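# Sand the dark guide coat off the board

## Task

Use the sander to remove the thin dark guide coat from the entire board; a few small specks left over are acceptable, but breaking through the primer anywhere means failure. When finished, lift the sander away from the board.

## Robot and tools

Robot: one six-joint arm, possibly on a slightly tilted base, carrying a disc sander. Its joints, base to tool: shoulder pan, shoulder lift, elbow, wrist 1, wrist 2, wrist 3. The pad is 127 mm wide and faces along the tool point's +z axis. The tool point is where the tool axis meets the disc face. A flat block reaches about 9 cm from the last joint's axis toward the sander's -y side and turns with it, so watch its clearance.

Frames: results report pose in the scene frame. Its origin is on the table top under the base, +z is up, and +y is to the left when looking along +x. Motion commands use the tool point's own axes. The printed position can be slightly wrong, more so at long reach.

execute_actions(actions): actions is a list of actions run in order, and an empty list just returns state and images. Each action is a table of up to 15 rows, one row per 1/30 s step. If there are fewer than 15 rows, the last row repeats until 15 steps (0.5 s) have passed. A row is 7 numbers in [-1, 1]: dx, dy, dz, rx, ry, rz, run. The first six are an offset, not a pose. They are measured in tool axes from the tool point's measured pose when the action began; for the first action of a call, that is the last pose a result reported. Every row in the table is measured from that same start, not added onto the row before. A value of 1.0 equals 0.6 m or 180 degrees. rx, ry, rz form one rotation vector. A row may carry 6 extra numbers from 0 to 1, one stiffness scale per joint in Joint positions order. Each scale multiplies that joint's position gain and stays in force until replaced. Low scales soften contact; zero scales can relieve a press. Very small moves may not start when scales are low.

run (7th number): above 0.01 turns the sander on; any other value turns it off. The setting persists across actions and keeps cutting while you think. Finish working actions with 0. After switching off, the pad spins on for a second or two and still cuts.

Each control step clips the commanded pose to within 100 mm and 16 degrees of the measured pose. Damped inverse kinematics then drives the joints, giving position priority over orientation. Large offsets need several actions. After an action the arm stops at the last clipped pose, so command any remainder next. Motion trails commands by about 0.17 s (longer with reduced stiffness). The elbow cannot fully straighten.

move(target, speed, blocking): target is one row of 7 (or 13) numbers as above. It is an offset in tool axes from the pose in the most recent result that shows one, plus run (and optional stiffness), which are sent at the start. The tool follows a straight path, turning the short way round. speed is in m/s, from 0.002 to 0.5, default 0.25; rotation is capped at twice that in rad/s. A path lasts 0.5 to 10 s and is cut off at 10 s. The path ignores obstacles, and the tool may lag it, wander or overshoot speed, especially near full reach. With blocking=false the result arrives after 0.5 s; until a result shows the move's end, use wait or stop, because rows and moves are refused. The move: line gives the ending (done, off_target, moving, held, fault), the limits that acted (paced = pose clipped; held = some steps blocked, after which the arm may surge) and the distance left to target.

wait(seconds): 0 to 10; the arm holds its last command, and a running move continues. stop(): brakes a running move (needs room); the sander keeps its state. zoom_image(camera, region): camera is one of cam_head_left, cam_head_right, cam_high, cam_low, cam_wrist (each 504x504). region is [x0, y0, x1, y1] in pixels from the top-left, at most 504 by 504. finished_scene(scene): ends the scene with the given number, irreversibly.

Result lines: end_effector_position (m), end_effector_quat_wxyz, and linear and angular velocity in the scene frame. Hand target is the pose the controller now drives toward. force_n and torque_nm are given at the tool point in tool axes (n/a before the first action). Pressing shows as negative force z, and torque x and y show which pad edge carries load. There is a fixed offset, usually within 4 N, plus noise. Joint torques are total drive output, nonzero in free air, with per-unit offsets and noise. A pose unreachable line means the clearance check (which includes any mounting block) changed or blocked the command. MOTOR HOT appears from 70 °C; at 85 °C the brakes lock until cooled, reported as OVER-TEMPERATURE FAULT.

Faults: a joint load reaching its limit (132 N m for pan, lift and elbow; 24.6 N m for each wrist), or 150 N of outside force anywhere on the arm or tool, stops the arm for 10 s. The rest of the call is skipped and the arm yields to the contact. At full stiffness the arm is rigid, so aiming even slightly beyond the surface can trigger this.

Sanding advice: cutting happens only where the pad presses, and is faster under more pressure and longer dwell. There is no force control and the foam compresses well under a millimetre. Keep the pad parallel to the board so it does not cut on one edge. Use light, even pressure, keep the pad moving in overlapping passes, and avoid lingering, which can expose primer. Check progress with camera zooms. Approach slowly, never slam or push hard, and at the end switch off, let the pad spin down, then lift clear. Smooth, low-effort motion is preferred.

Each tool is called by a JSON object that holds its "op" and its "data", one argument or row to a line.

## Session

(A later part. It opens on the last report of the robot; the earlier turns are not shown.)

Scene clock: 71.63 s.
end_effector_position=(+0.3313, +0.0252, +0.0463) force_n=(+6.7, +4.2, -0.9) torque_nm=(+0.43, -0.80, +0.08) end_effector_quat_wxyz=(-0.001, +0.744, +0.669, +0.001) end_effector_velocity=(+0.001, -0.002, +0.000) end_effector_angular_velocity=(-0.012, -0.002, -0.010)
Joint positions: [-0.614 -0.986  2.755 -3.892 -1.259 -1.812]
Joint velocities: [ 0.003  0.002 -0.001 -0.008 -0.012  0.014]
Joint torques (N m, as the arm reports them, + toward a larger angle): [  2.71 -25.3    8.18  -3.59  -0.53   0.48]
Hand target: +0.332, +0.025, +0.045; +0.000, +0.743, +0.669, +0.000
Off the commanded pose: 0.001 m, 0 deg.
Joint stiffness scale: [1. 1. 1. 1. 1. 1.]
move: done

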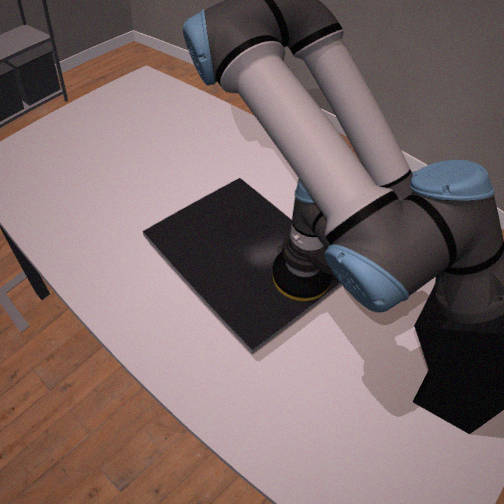

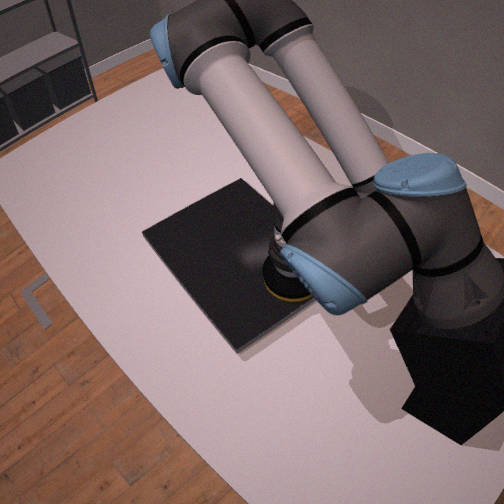

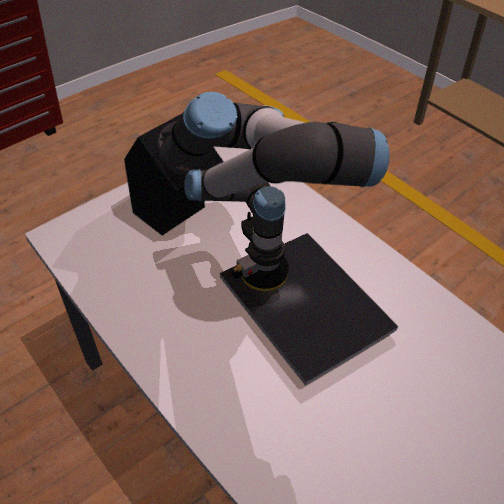

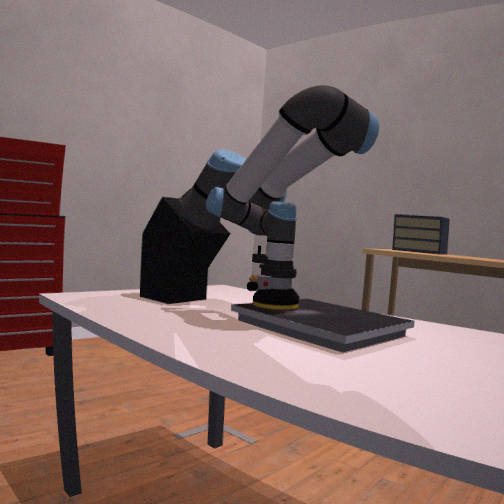

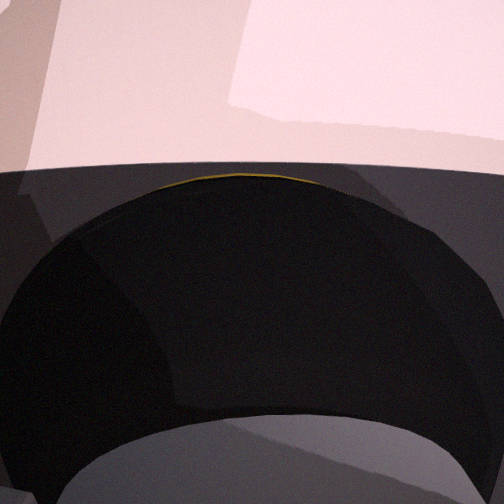

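{"op": "move", "data": {
  "target": [0.1553, -0.0418, 0.001, 0, -0.0007, 0, 1],
  "speed": 0.1
}}

{"op": "execute_actions", "data": {
  "actions": [
    [[0,0,0.0015,0.0004,0,0,1],[0,0,0.003,0.0008,0,0,1],[0,0,0.0045,0.0012,0,0,1],[0,0,0.006,0.0016,0,0,1],[0,0,0.0075,0.0019,0,0,1]]
  ]
}}

{"op": "move", "data": {
  "target": [0, 0.525, 0.0217, 0.0123, 0, 0.0018, 1],
  "speed": 0.06,
  "blocking": false
}}

{"op": "wait", "data": {
  "seconds": 1.5
}}

{"op": "wait", "data": {
  "seconds": 1.5
}}

{"op": "wait", "data": {
  "seconds": 3
}}

{"op": "move", "data": {
  "target": [0, 0, -0.05, 0, 0, 0, 0],
  "speed": 0.15
}}

Scene clock: 75.90 s.
end_effector_position=(+0.3159, +0.1201, +0.0467) force_n=(-0.3, +1.1, +0.9) torque_nm=(-0.16, +0.32, -0.14) end_effector_quat_wxyz=(-0.000, +0.744, +0.669, +0.000) end_effector_velocity=(+0.000, -0.003, -0.001) end_effector_angular_velocity=(-0.014, +0.002, -0.016)
Joint positions: [-0.254 -0.956  2.718 -3.95  -1.461 -1.506]
Joint velocities: [ 0.002 -0.    -0.003  0.004 -0.015  0.017]
Joint torques (N m, as the arm reports them, + toward a larger angle): [  7.99 -28.76  10.59  -3.05  -0.49   0.47]
Hand target: +0.316, +0.120, +0.046; +0.000, +0.744, +0.669, -0.000
Off the commanded pose: 0.001 m, 0 deg.
Joint stiffness scale: [1. 1. 1. 1. 1. 1.]
move: done

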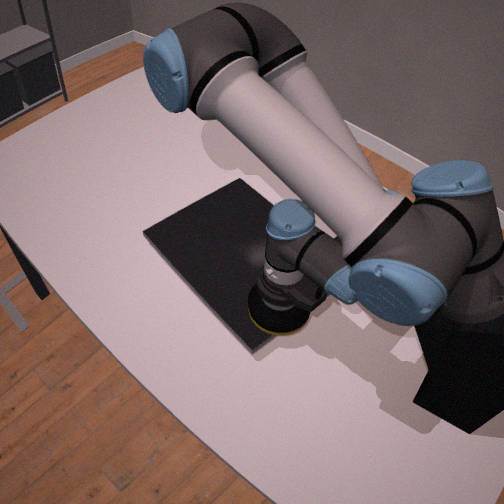

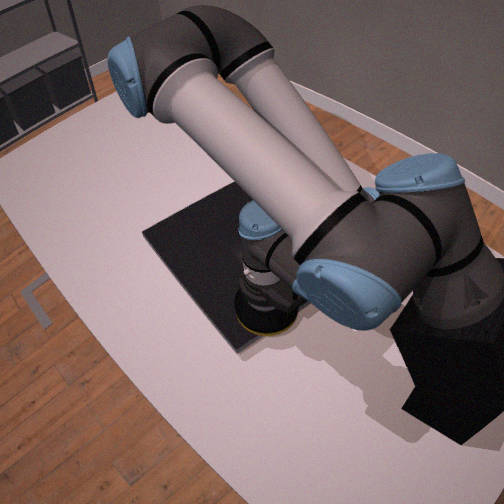

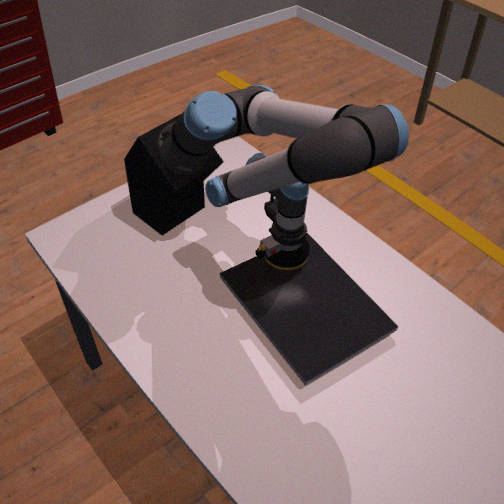

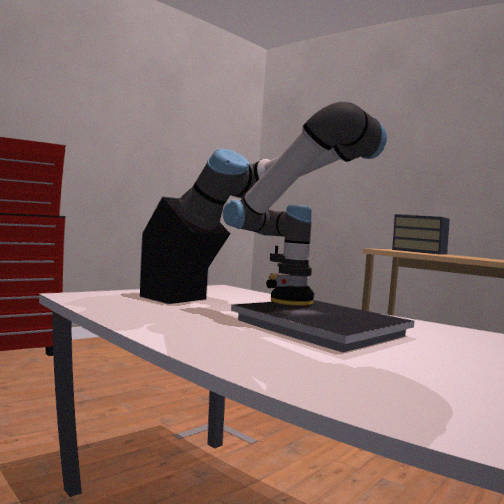

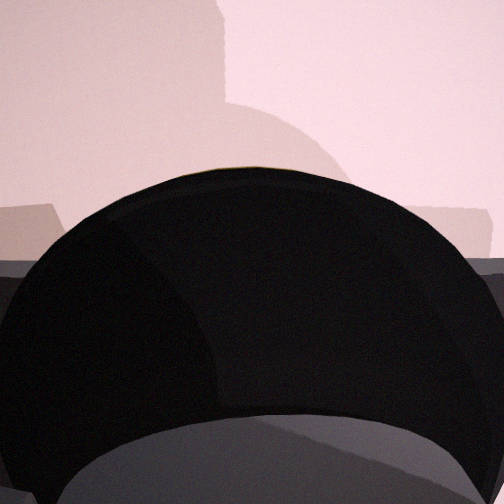

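Scene clock: 76.40 s.
end_effector_position=(+0.3159, +0.1196, +0.0434) force_n=(+2.5, +4.4, -2.7) torque_nm=(+0.29, -0.24, -0.07) end_effector_quat_wxyz=(-0.002, +0.744, +0.668, -0.002) end_effector_velocity=(+0.000, +0.000, +0.000) end_effector_angular_velocity=(+0.000, -0.001, +0.002)
Joint positions: [-0.254 -0.949  2.711 -3.945 -1.462 -1.505]
Joint velocities: [ 0.    -0.    -0.    -0.     0.    -0.002]
Joint torques (N m, as the arm reports them, + toward a larger angle): [  6.89 -27.29   9.51  -2.35  -0.24   0.43]
Hand target: +0.316, +0.120, +0.042; -0.002, +0.744, +0.669, -0.002
Off the commanded pose: 0.001 m, 0 deg.
Joint stiffness scale: [1. 1. 1. 1. 1. 1.]

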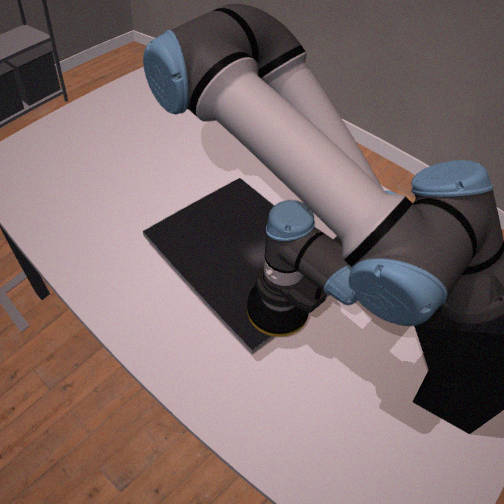

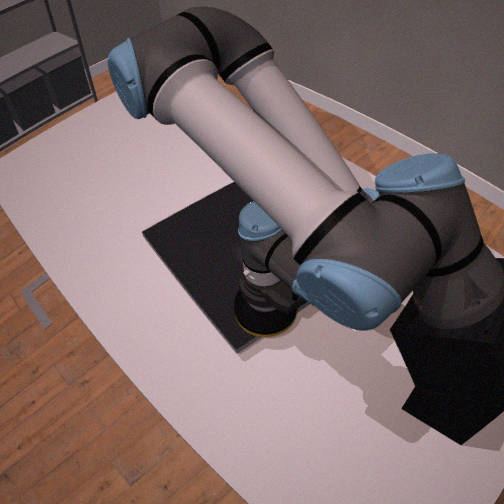

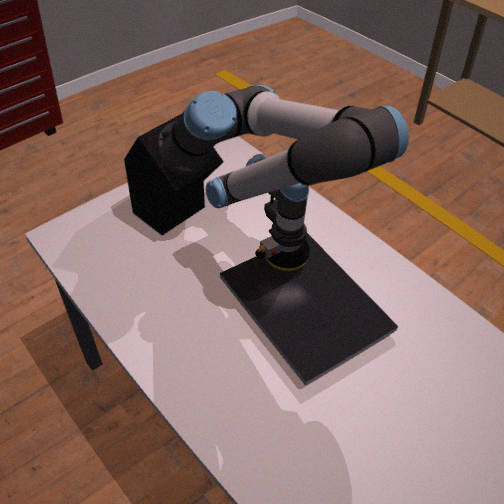

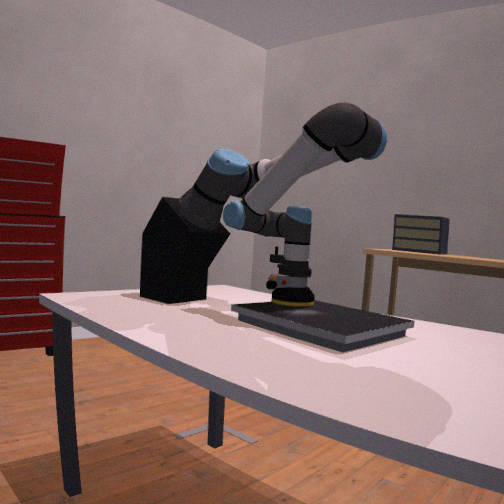

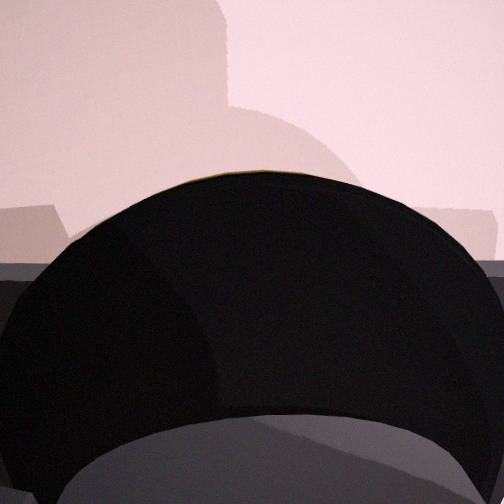

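Scene clock: 76.90 s.
end_effector_position=(+0.3356, +0.1182, +0.0435) force_n=(-0.9, -0.6, +0.4) torque_nm=(-0.26, +0.19, -0.07) end_effector_quat_wxyz=(-0.001, +0.744, +0.669, -0.001) end_effector_velocity=(+0.060, -0.007, -0.002) end_effector_angular_velocity=(+0.000, +0.000, -0.003)
Joint positions: [-0.257 -1.02   2.678 -3.842 -1.459 -1.508]
Joint velocities: [-0.015 -0.195 -0.111  0.308  0.009 -0.009]
Joint torques (N m, as the arm reports them, + toward a larger angle): [  4.82 -32.97   8.55  -2.68   0.23  -0.17]
Hand target: +0.345, +0.116, +0.043; -0.002, +0.744, +0.668, -0.002
Off the commanded pose: 0.296 m, 2 deg.
Joint stiffness scale: [1. 1. 1. 1. 1. 1.]
move: running

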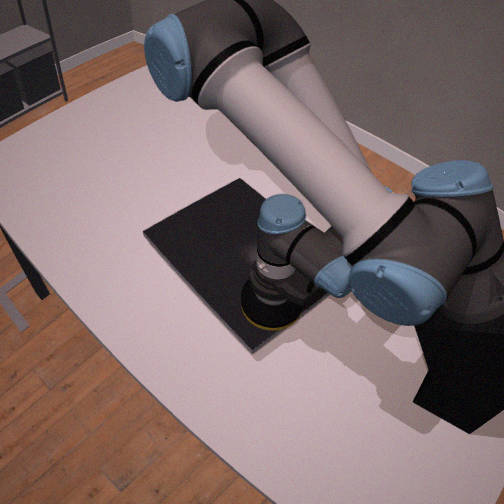

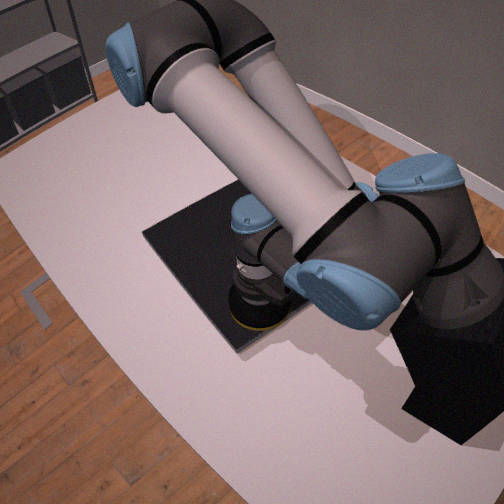

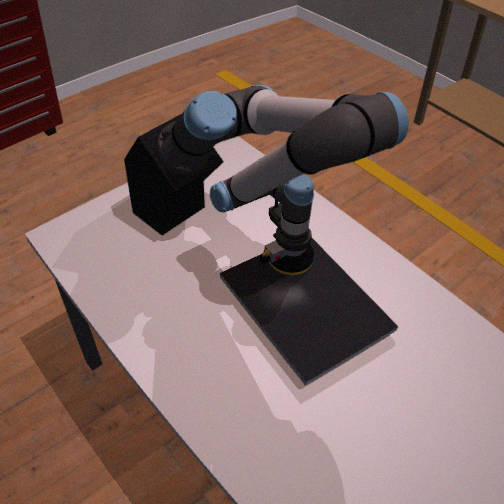

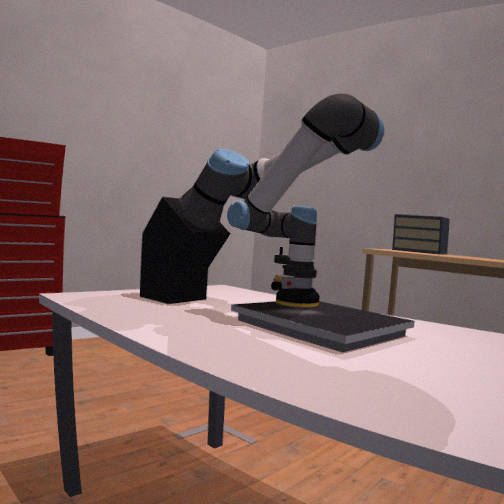

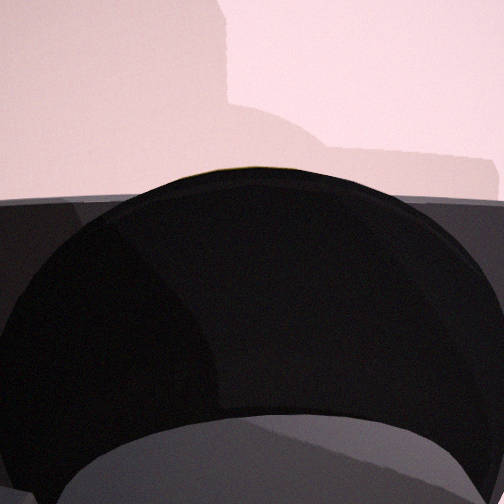

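Scene clock: 78.40 s.
end_effector_position=(+0.4283, +0.1095, +0.0428) force_n=(+2.5, +1.0, -30.1) torque_nm=(-0.31, -0.10, +0.06) end_effector_quat_wxyz=(-0.001, +0.743, +0.669, -0.000) end_effector_velocity=(+0.063, -0.005, -0.000) end_effector_angular_velocity=(+0.004, -0.002, -0.001)
Joint positions: [-0.27  -1.217  2.489 -3.456 -1.45  -1.521]
Joint velocities: [-0.008 -0.074 -0.14   0.213  0.008 -0.005]
Joint torques (N m, as the arm reports them, + toward a larger angle): [  2.72 -26.2   -1.62   0.06   0.5   -0.17]
Hand target: +0.434, +0.107, +0.038; -0.007, +0.745, +0.667, -0.006
Off the commanded pose: 0.203 m, 2 deg.
Joint stiffness scale: [1. 1. 1. 1. 1. 1.]
earlier move: running
wait: 1.50 s; no rest

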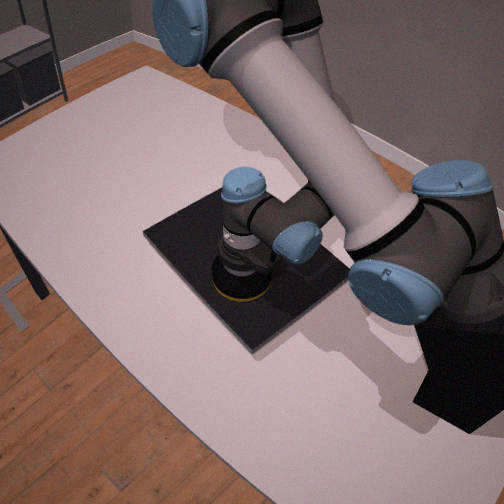

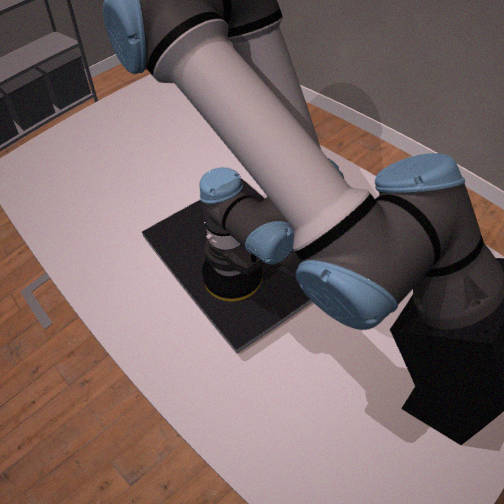

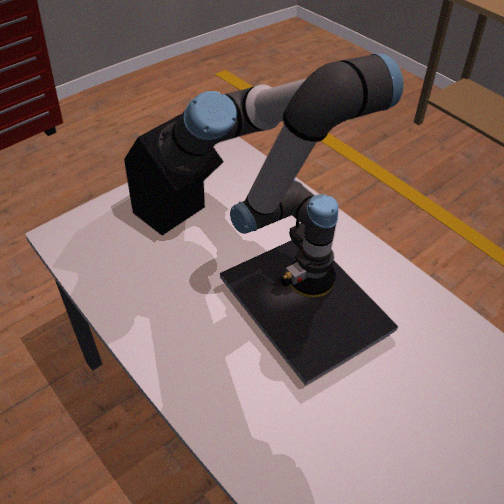

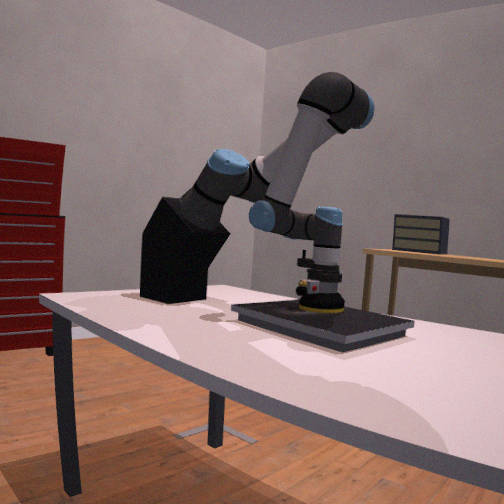

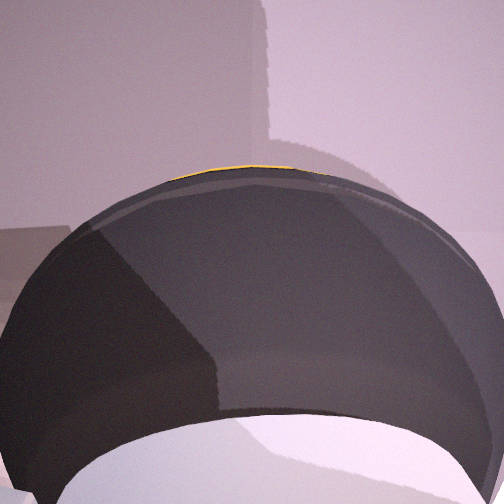

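Scene clock: 79.90 s.
end_effector_position=(+0.5230, +0.1003, +0.0426) force_n=(+3.1, +4.3, -38.8) torque_nm=(-0.19, -0.12, -0.26) end_effector_quat_wxyz=(-0.001, +0.743, +0.669, +0.001) end_effector_velocity=(+0.063, -0.006, +0.000) end_effector_angular_velocity=(+0.004, -0.001, -0.002)
Joint positions: [-0.28  -1.273  2.265 -3.177 -1.444 -1.529]
Joint velocities: [-0.006 -0.008 -0.157  0.165  0.008 -0.003]
Joint torques (N m, as the arm reports them, + toward a larger angle): [  1.59 -23.51  -2.81   1.17   0.4   -0.07]
Hand target: +0.523, +0.097, +0.034; -0.011, +0.745, +0.667, -0.010
Off the commanded pose: 0.108 m, 3 deg.
Joint stiffness scale: [1. 1. 1. 1. 1. 1.]
earlier move: running
wait: 1.50 s; no rest

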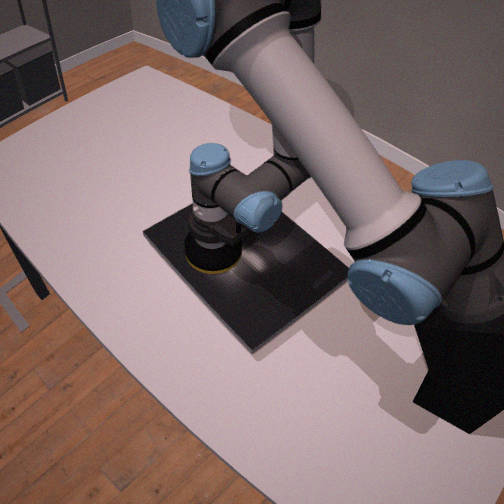

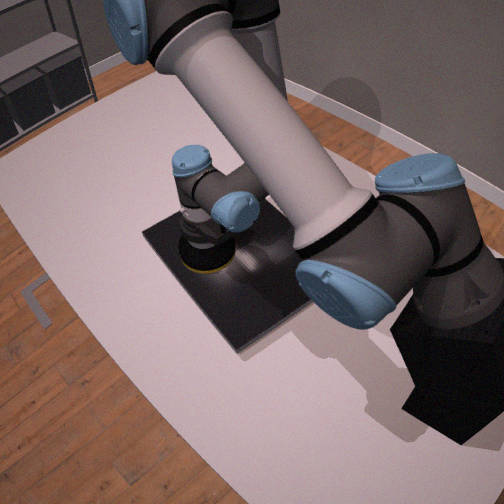

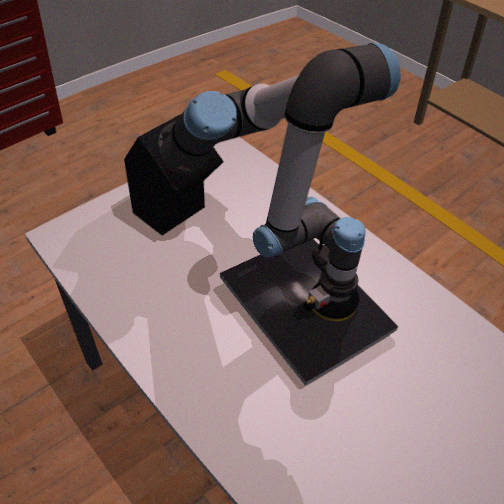

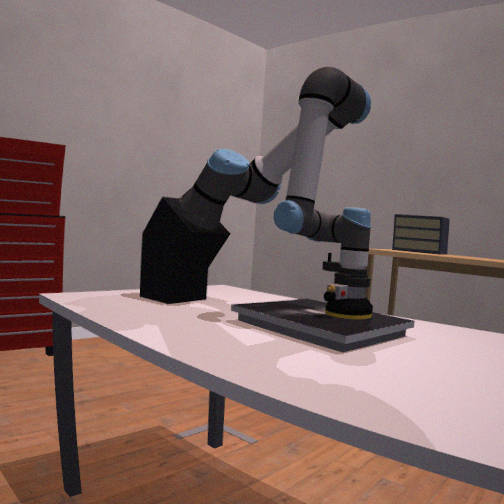

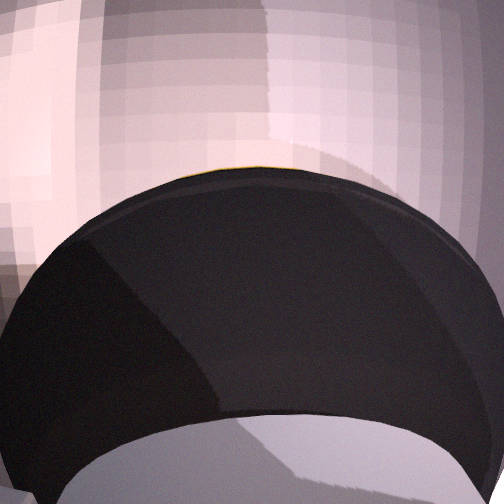

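Scene clock: 82.03 s.
end_effector_position=(+0.6413, +0.0880, +0.0426) force_n=(+3.7, -2.0, -32.8) torque_nm=(-0.48, -0.62, -0.37) end_effector_quat_wxyz=(-0.004, +0.744, +0.668, -0.002) end_effector_velocity=(-0.001, -0.000, -0.001) end_effector_angular_velocity=(-0.000, +0.009, -0.001)
Joint positions: [-0.29  -1.24   1.945 -2.879 -1.439 -1.536]
Joint velocities: [-0.001  0.    -0.004  0.013 -0.    -0.   ]
Joint torques (N m, as the arm reports them, + toward a larger angle): [  2.24 -27.89  -6.72   0.28   0.23   0.13]
Hand target: +0.629, +0.086, +0.029; -0.016, +0.746, +0.666, -0.015
Off the commanded pose: 0.019 m, 2 deg.
Joint stiffness scale: [1. 1. 1. 1. 1. 1.]
earlier move: off_target
wait: 2.13 of 3 s (the move ended)

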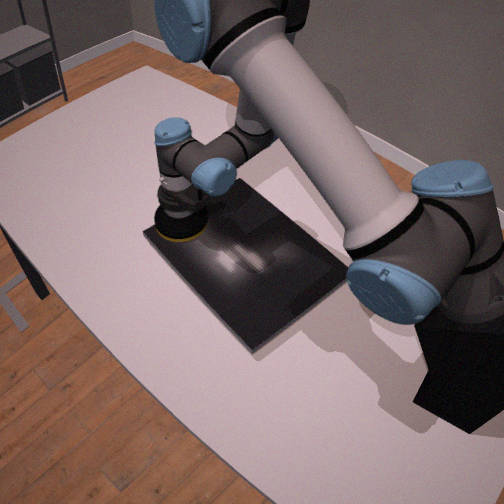

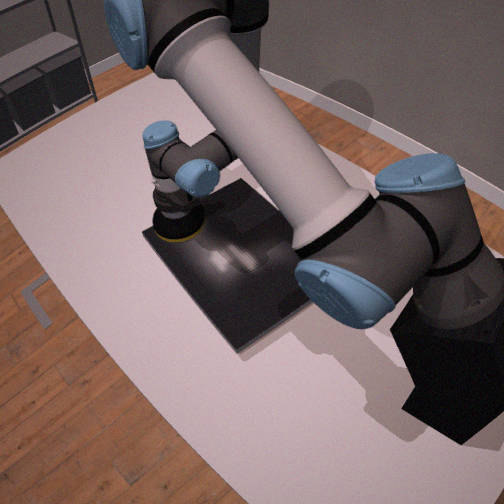

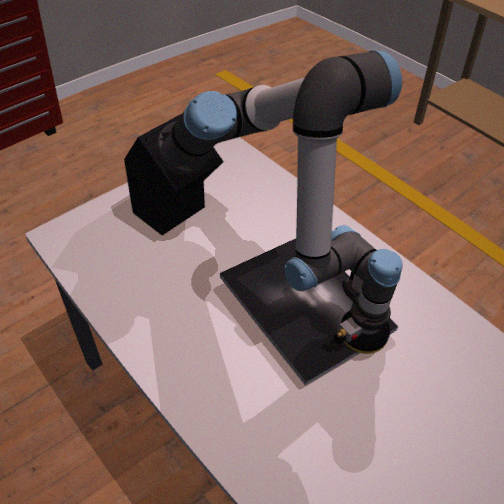

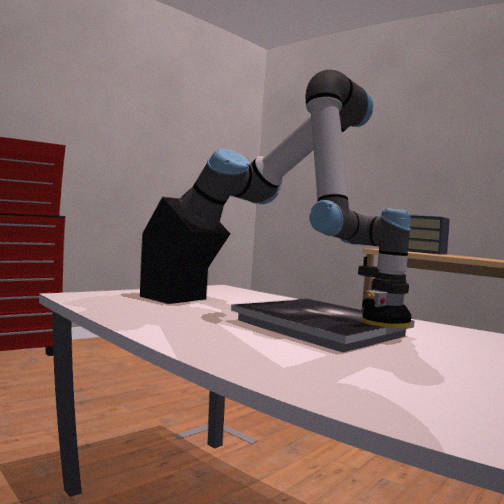

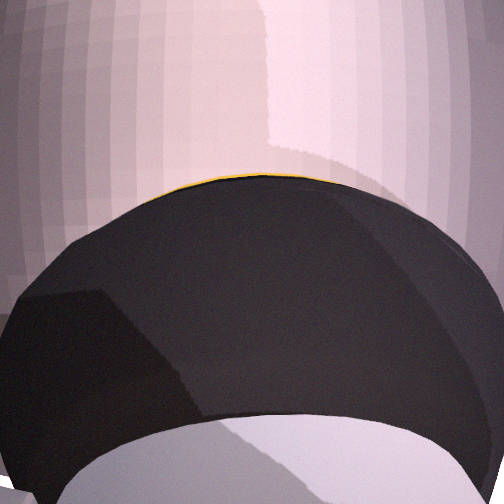

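Scene clock: 82.87 s.
end_effector_position=(+0.6429, +0.0891, +0.0726) force_n=(+2.2, +0.6, +0.3) torque_nm=(+0.21, -0.04, -0.08) end_effector_quat_wxyz=(-0.003, +0.743, +0.669, -0.001) end_effector_velocity=(-0.005, -0.001, -0.002) end_effector_angular_velocity=(+0.001, +0.016, -0.001)
Joint positions: [-0.295 -1.314  1.966 -2.83  -1.435 -1.542]
Joint velocities: [-0.002  0.     0.005  0.01   0.001 -0.002]
Joint torques (N m, as the arm reports them, + toward a larger angle): [  2.53 -47.63  -9.43  -2.8    0.16  -0.02]
Hand target: +0.642, +0.088, +0.073; -0.004, +0.744, +0.668, -0.002
Off the commanded pose: 0.002 m, 0 deg.
Joint stiffness scale: [1. 1. 1. 1. 1. 1.]
move: done

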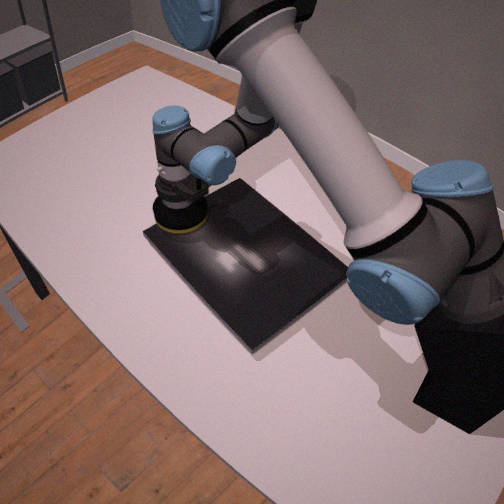

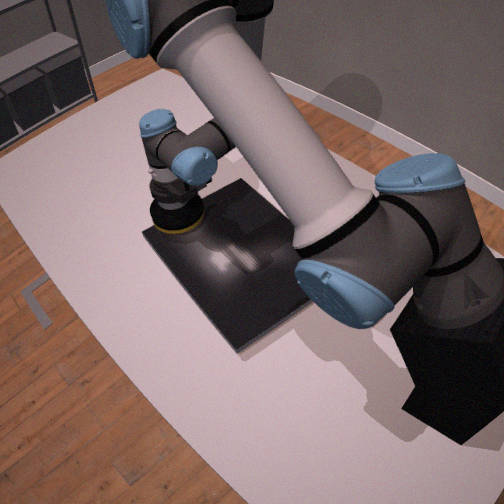

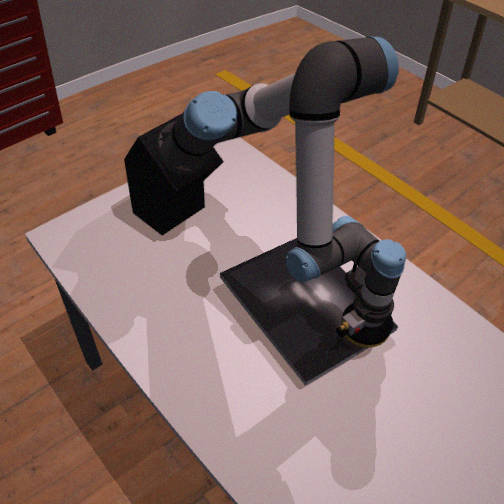

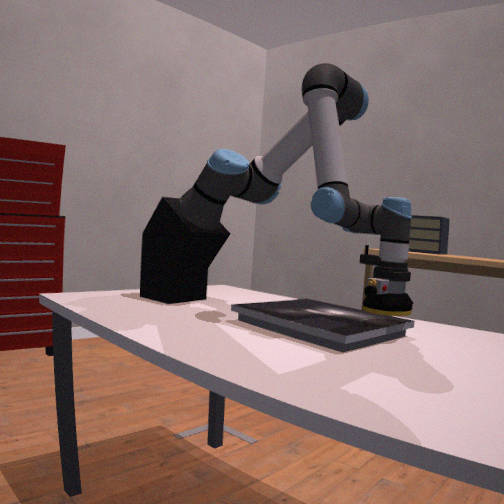

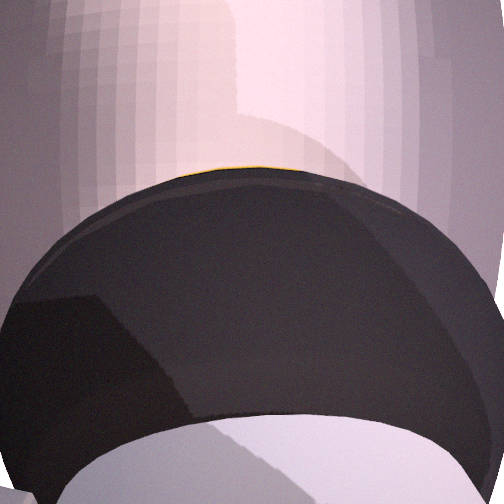

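{"op": "zoom_image", "data": {
  "camera": "cam_head_left",
  "region": [130, 150, 370, 370]
}}

Region (130, 150, 370, 370) of cam_head_left's 504x504 image, scaled by 2.100, with more detail than that image has; it fills the top 462 rows of this view, and the rest is white.

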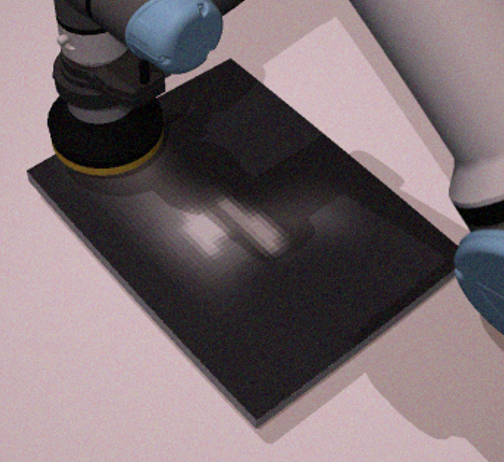

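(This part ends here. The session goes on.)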